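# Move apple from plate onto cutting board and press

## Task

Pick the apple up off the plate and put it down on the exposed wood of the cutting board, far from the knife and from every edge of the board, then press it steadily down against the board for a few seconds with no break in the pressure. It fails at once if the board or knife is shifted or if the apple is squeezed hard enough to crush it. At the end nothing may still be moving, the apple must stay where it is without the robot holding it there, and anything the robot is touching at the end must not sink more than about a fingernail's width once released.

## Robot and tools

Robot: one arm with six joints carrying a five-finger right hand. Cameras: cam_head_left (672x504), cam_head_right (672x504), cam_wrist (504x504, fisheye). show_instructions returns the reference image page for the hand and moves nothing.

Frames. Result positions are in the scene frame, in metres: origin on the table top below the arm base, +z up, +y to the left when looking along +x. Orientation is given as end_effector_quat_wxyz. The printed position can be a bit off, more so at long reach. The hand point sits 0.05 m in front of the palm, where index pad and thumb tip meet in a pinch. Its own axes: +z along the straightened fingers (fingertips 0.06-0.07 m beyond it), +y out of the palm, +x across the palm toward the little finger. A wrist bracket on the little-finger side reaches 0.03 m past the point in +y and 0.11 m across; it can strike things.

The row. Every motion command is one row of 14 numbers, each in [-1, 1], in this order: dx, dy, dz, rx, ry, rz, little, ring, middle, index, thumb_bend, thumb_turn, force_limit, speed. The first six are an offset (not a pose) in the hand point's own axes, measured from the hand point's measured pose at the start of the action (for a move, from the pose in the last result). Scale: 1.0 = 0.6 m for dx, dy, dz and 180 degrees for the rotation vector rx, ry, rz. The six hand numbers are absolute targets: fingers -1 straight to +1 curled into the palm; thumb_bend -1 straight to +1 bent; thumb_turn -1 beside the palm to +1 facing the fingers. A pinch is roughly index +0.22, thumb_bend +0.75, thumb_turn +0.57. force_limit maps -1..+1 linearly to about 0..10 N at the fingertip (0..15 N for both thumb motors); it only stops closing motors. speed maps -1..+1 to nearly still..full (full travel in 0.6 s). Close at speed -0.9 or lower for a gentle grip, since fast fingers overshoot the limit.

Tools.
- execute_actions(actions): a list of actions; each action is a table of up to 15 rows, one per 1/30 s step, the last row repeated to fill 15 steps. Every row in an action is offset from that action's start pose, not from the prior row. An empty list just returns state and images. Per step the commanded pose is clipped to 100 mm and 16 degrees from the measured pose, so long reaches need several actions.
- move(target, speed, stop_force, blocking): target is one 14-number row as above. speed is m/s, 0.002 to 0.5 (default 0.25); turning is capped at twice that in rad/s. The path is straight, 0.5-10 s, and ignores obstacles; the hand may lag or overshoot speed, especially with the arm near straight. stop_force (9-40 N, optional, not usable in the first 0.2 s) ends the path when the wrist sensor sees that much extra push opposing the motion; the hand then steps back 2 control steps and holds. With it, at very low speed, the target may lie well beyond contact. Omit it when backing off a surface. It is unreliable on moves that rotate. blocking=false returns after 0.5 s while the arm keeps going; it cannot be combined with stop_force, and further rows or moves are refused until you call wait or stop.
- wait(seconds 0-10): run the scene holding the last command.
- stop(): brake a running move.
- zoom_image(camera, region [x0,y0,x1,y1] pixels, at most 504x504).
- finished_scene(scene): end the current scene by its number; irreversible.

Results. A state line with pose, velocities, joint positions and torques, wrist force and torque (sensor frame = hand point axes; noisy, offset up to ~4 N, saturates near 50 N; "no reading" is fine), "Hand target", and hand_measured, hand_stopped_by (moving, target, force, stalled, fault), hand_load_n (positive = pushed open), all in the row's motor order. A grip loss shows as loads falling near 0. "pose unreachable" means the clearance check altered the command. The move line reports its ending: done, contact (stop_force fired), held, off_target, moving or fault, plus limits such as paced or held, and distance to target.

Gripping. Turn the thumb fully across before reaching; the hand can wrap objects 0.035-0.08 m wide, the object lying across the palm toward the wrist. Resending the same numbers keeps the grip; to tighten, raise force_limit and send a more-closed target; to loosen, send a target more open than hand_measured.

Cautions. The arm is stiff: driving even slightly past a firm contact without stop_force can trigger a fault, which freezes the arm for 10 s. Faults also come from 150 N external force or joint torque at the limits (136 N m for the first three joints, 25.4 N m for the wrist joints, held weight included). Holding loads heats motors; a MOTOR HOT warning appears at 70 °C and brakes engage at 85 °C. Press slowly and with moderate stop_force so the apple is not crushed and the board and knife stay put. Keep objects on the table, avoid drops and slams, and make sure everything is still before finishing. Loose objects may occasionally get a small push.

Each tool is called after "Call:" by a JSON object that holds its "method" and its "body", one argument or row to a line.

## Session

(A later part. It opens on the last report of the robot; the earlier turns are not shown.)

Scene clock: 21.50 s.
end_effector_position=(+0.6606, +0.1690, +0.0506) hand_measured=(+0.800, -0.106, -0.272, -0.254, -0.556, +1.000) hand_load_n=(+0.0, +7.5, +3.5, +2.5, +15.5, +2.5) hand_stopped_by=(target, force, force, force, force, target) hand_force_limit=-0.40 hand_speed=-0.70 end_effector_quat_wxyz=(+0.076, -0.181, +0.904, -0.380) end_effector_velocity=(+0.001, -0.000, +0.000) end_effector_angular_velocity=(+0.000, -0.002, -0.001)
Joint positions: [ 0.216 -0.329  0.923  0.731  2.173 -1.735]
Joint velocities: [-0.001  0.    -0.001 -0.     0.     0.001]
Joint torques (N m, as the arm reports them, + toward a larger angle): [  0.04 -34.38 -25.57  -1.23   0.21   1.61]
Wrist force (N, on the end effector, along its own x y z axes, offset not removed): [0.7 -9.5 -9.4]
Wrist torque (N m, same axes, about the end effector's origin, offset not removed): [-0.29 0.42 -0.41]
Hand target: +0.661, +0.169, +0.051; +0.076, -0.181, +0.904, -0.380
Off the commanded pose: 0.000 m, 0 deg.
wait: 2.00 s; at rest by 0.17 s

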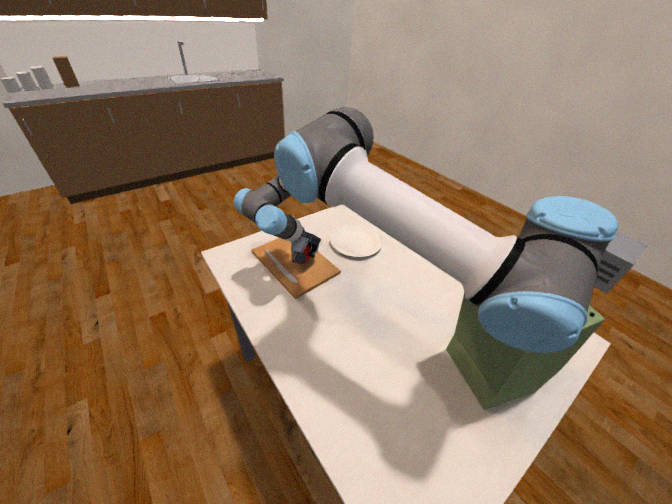

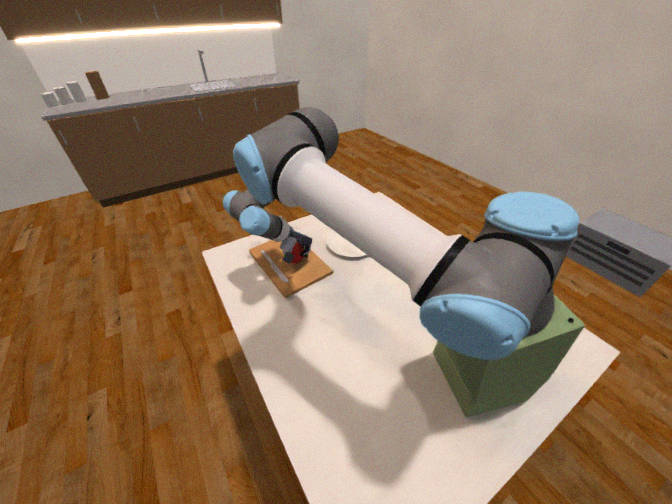

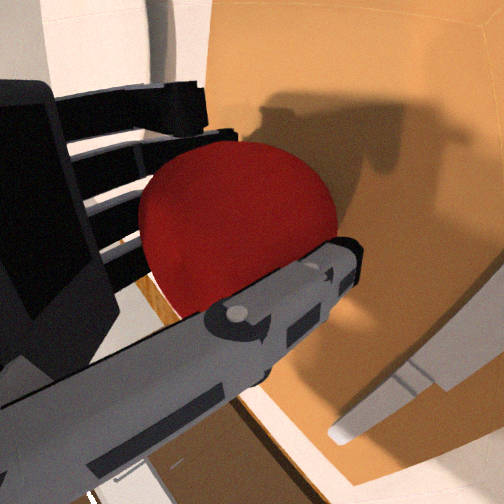

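Call:
{"method": "wait", "body": {
  "seconds": 8
}}

Call:
{"method": "move", "body": {
  "target": [0,-0.0008,-0.0008,0,0,0,0.8,-1,-1,-1,-1,1,0.2,-0.6],
  "speed": 0.01
}}

Call:
{"method": "move", "body": {
  "target": [0,-0.03,-0.12,0,0,0,0.8,-1,-1,-1,-1,1,0.2,-0.6],
  "speed": 0.08
}}

Call:
{"method": "zoom_image", "body": {
  "camera": "cam_head_right",
  "region": [220, 180, 380, 320]
}}

Scene clock: 29.87 s.
end_effector_position=(+0.6606, +0.1690, +0.0506) hand_measured=(+0.800, -0.106, -0.272, -0.254, -0.556, +1.000) hand_load_n=(+0.0, +7.5, +3.5, +2.5, +15.5, +2.5) hand_stopped_by=(target, force, force, force, force, target) hand_force_limit=-0.40 hand_speed=-0.70 end_effector_quat_wxyz=(+0.076, -0.181, +0.904, -0.380) end_effector_velocity=(-0.000, -0.000, -0.000) end_effector_angular_velocity=(-0.001, +0.001, -0.001)
Joint positions: [ 0.216 -0.329  0.923  0.731  2.173 -1.735]
Joint velocities: [0.    0.    0.    0.001 0.001 0.001]
Joint torques (N m, as the arm reports them, + toward a larger angle): [ -0.83 -35.47 -23.88  -0.84   1.12   1.38]
Wrist force (N, on the end effector, along its own x y z axes, offset not removed): [1.0 -8.3 -9.3]
Wrist torque (N m, same axes, about the end effector's origin, offset not removed): [-0.17 0.34 -0.35]
Hand target: +0.661, +0.169, +0.051; +0.076, -0.181, +0.904, -0.380
Off the commanded pose: 0.000 m, 0 deg.
wait: 8.00 s; at rest from the start

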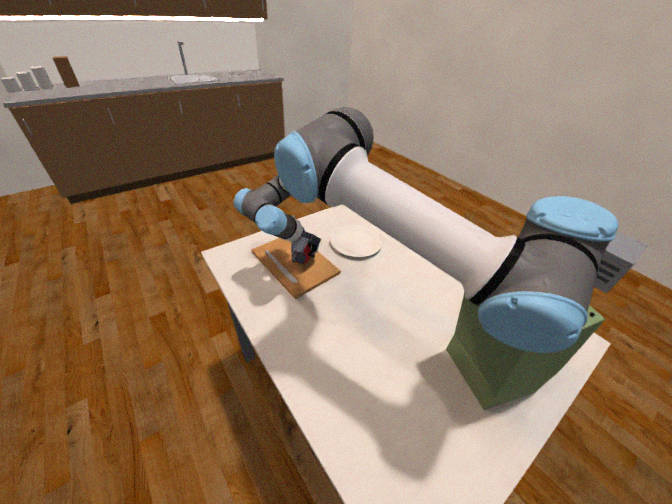

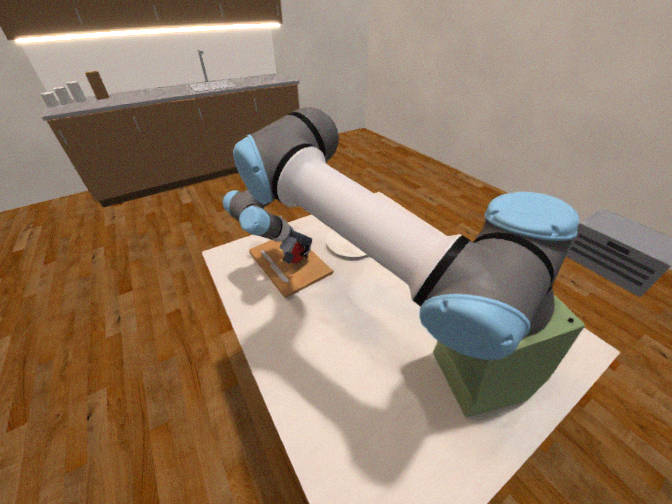

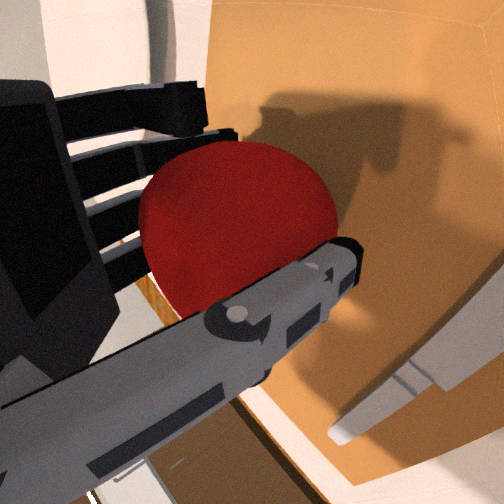

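Scene clock: 31.50 s.
end_effector_position=(+0.6606, +0.1690, +0.0512) hand_measured=(+0.800, -1.000, -1.000, -1.000, -1.000, +1.000) hand_load_n=(+0.0, +0.0, +0.0, +0.0, +0.0, +0.0) hand_stopped_by=(target, target, target, target, target, target) hand_force_limit=0.20 hand_speed=-0.60 end_effector_quat_wxyz=(+0.076, -0.181, +0.904, -0.380) end_effector_velocity=(+0.000, -0.000, +0.001) end_effector_angular_velocity=(+0.002, +0.001, -0.001)
Joint positions: [ 0.216 -0.33   0.924  0.731  2.173 -1.736]
Joint velocities: [-0.001 -0.001  0.     0.001 -0.002 -0.   ]
Joint torques (N m, as the arm reports them, + toward a larger angle): [-19.12 -56.53  -1.14   3.89  -0.48  -1.12]
Wrist force (N, on the end effector, along its own x y z axes, offset not removed): [-1.9 0.2 1.7]
Wrist torque (N m, same axes, about the end effector's origin, offset not removed): [0.10 0.39 -0.15]
Hand target: +0.661, +0.169, +0.051; +0.076, -0.181, +0.904, -0.380
Off the commanded pose: 0.000 m, 0 deg.
move: done

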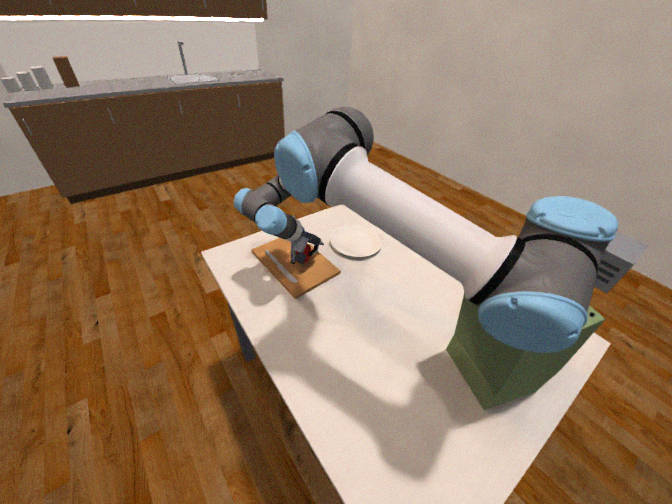

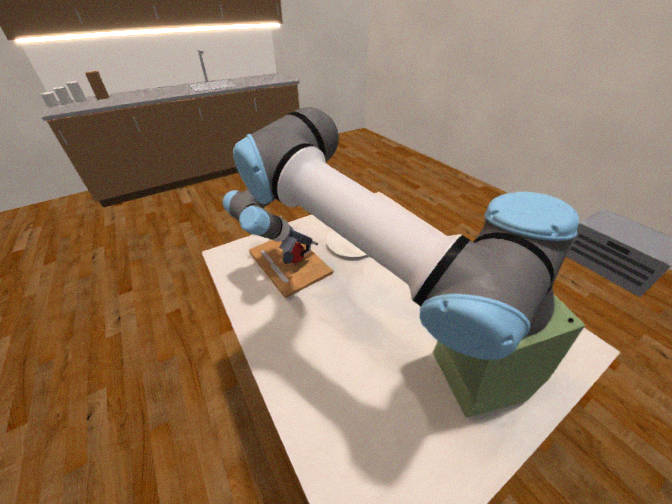

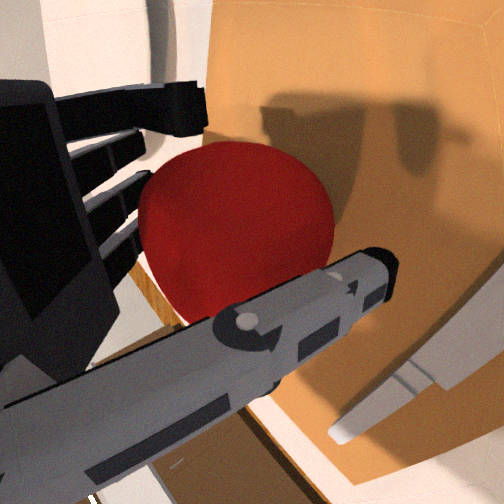

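Scene clock: 32.90 s.
end_effector_position=(+0.6457, +0.2047, +0.1142) hand_measured=(+0.800, -1.000, -1.000, -1.000, -1.000, +1.000) hand_load_n=(+0.0, +0.0, +0.0, +0.0, +0.0, +0.0) hand_stopped_by=(target, target, target, target, target, target) hand_force_limit=0.20 hand_speed=-0.60 end_effector_quat_wxyz=(+0.076, -0.181, +0.904, -0.380) end_effector_velocity=(-0.001, +0.001, +0.002) end_effector_angular_velocity=(-0.001, +0.001, -0.000)
Joint positions: [ 0.258 -0.448  0.985  0.816  2.183 -1.686]
Joint velocities: [ 0.002 -0.003  0.003  0.003  0.001  0.002]
Joint torques (N m, as the arm reports them, + toward a larger angle): [  0.86 -57.23  -0.06   3.94   2.67   1.39]
Wrist force (N, on the end effector, along its own x y z axes, offset not removed): [0.1 -1.7 1.9]
Wrist torque (N m, same axes, about the end effector's origin, offset not removed): [-0.19 0.02 -0.19]
Hand target: +0.646, +0.205, +0.114; +0.076, -0.181, +0.904, -0.380
Off the commanded pose: 0.000 m, 0 deg.
move: done

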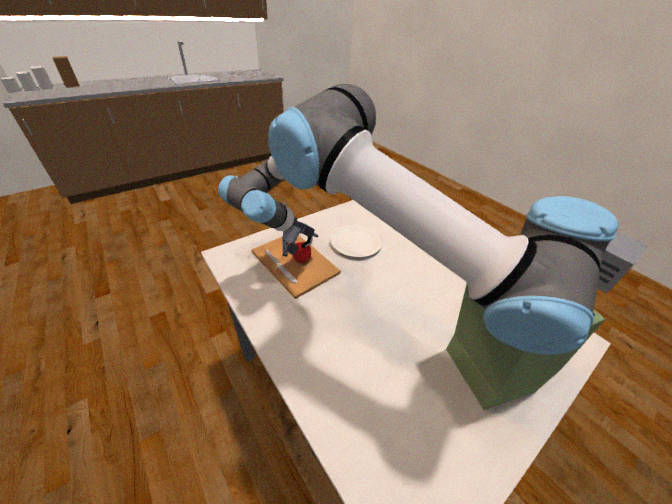

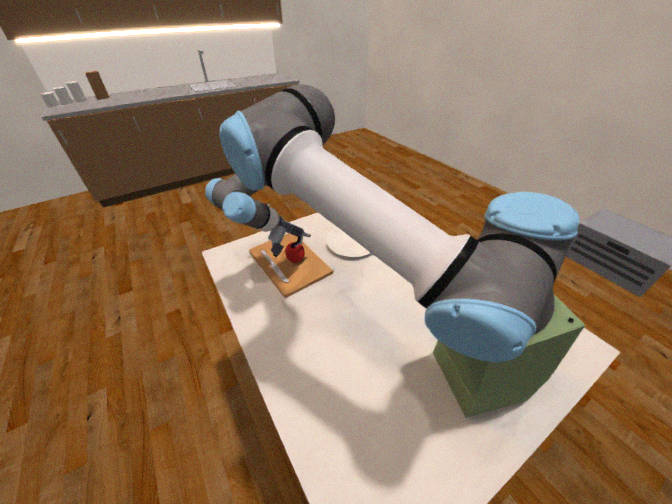

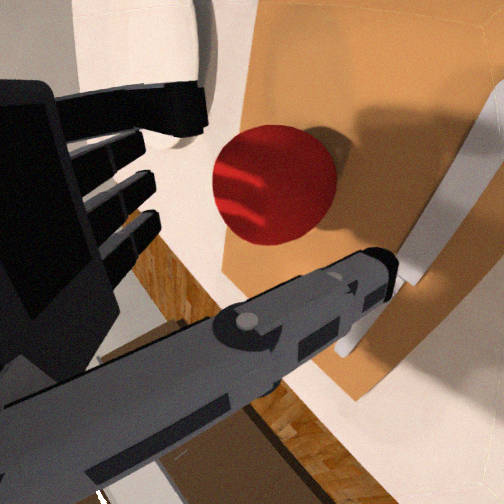

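Region (220, 180, 380, 320) of cam_head_right's 672x504 image, scaled by 3.150, with more detail than that image has; it fills the top 441 rows of this view, and the rest is white.

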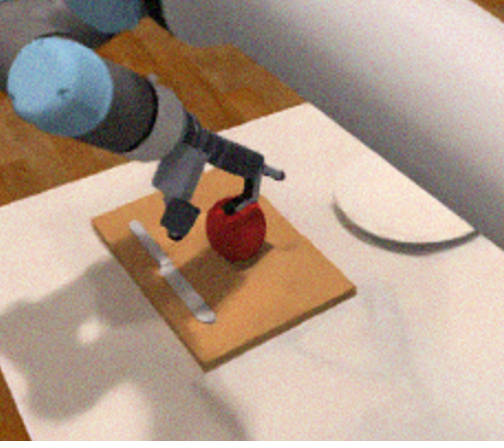

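Call:
{"method": "wait", "body": {
  "seconds": 1
}}

Call:
{"method": "finished_scene", "body": {
  "scene": 2
}}

Scene clock: 34.10 s.
end_effector_position=(+0.6456, +0.2049, +0.1144) hand_measured=(+0.800, -1.000, -1.000, -1.000, -1.000, +1.000) hand_load_n=(+0.0, +0.0, +0.0, +0.0, +0.0, +0.0) hand_stopped_by=(target, target, target, target, target, target) hand_force_limit=0.20 hand_speed=-0.60 end_effector_quat_wxyz=(+0.076, -0.181, +0.904, -0.380) end_effector_velocity=(-0.000, +0.001, +0.000) end_effector_angular_velocity=(+0.001, +0.000, +0.001)
Joint positions: [ 0.258 -0.448  0.986  0.816  2.183 -1.685]
Joint velocities: [ 0.001 -0.001  0.     0.001 -0.001  0.001]
Joint torques (N m, as the arm reports them, + toward a larger angle): [  0.21 -56.51  -1.34   3.91   2.52   1.33]
Wrist force (N, on the end effector, along its own x y z axes, offset not removed): [-0.4 0.2 2.0]
Wrist torque (N m, same axes, about the end effector's origin, offset not removed): [0.05 0.13 -0.19]
Hand target: +0.646, +0.205, +0.114; +0.076, -0.181, +0.904, -0.380
Off the commanded pose: 0.000 m, 0 deg.
wait: 1.00 s; at rest from the start

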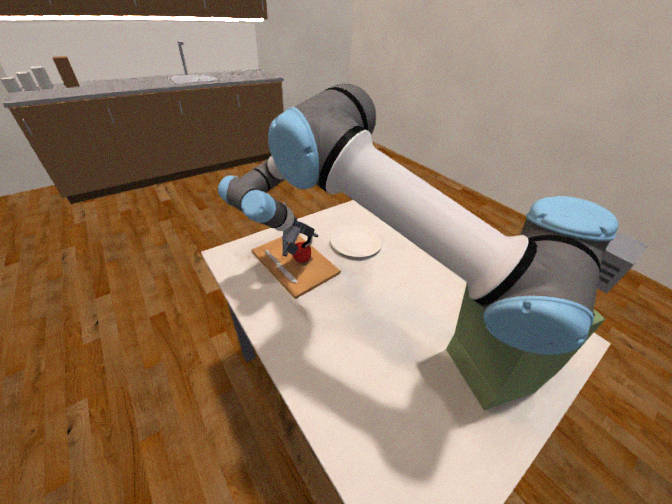

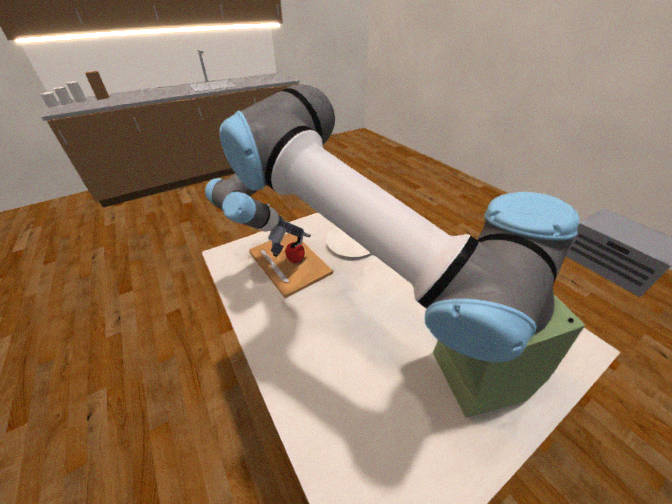

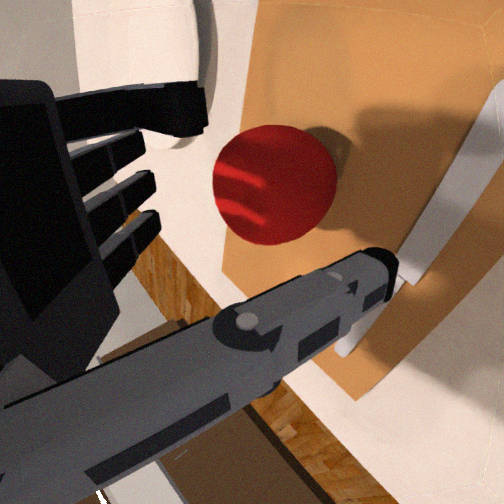

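The scene is finished: the task was done.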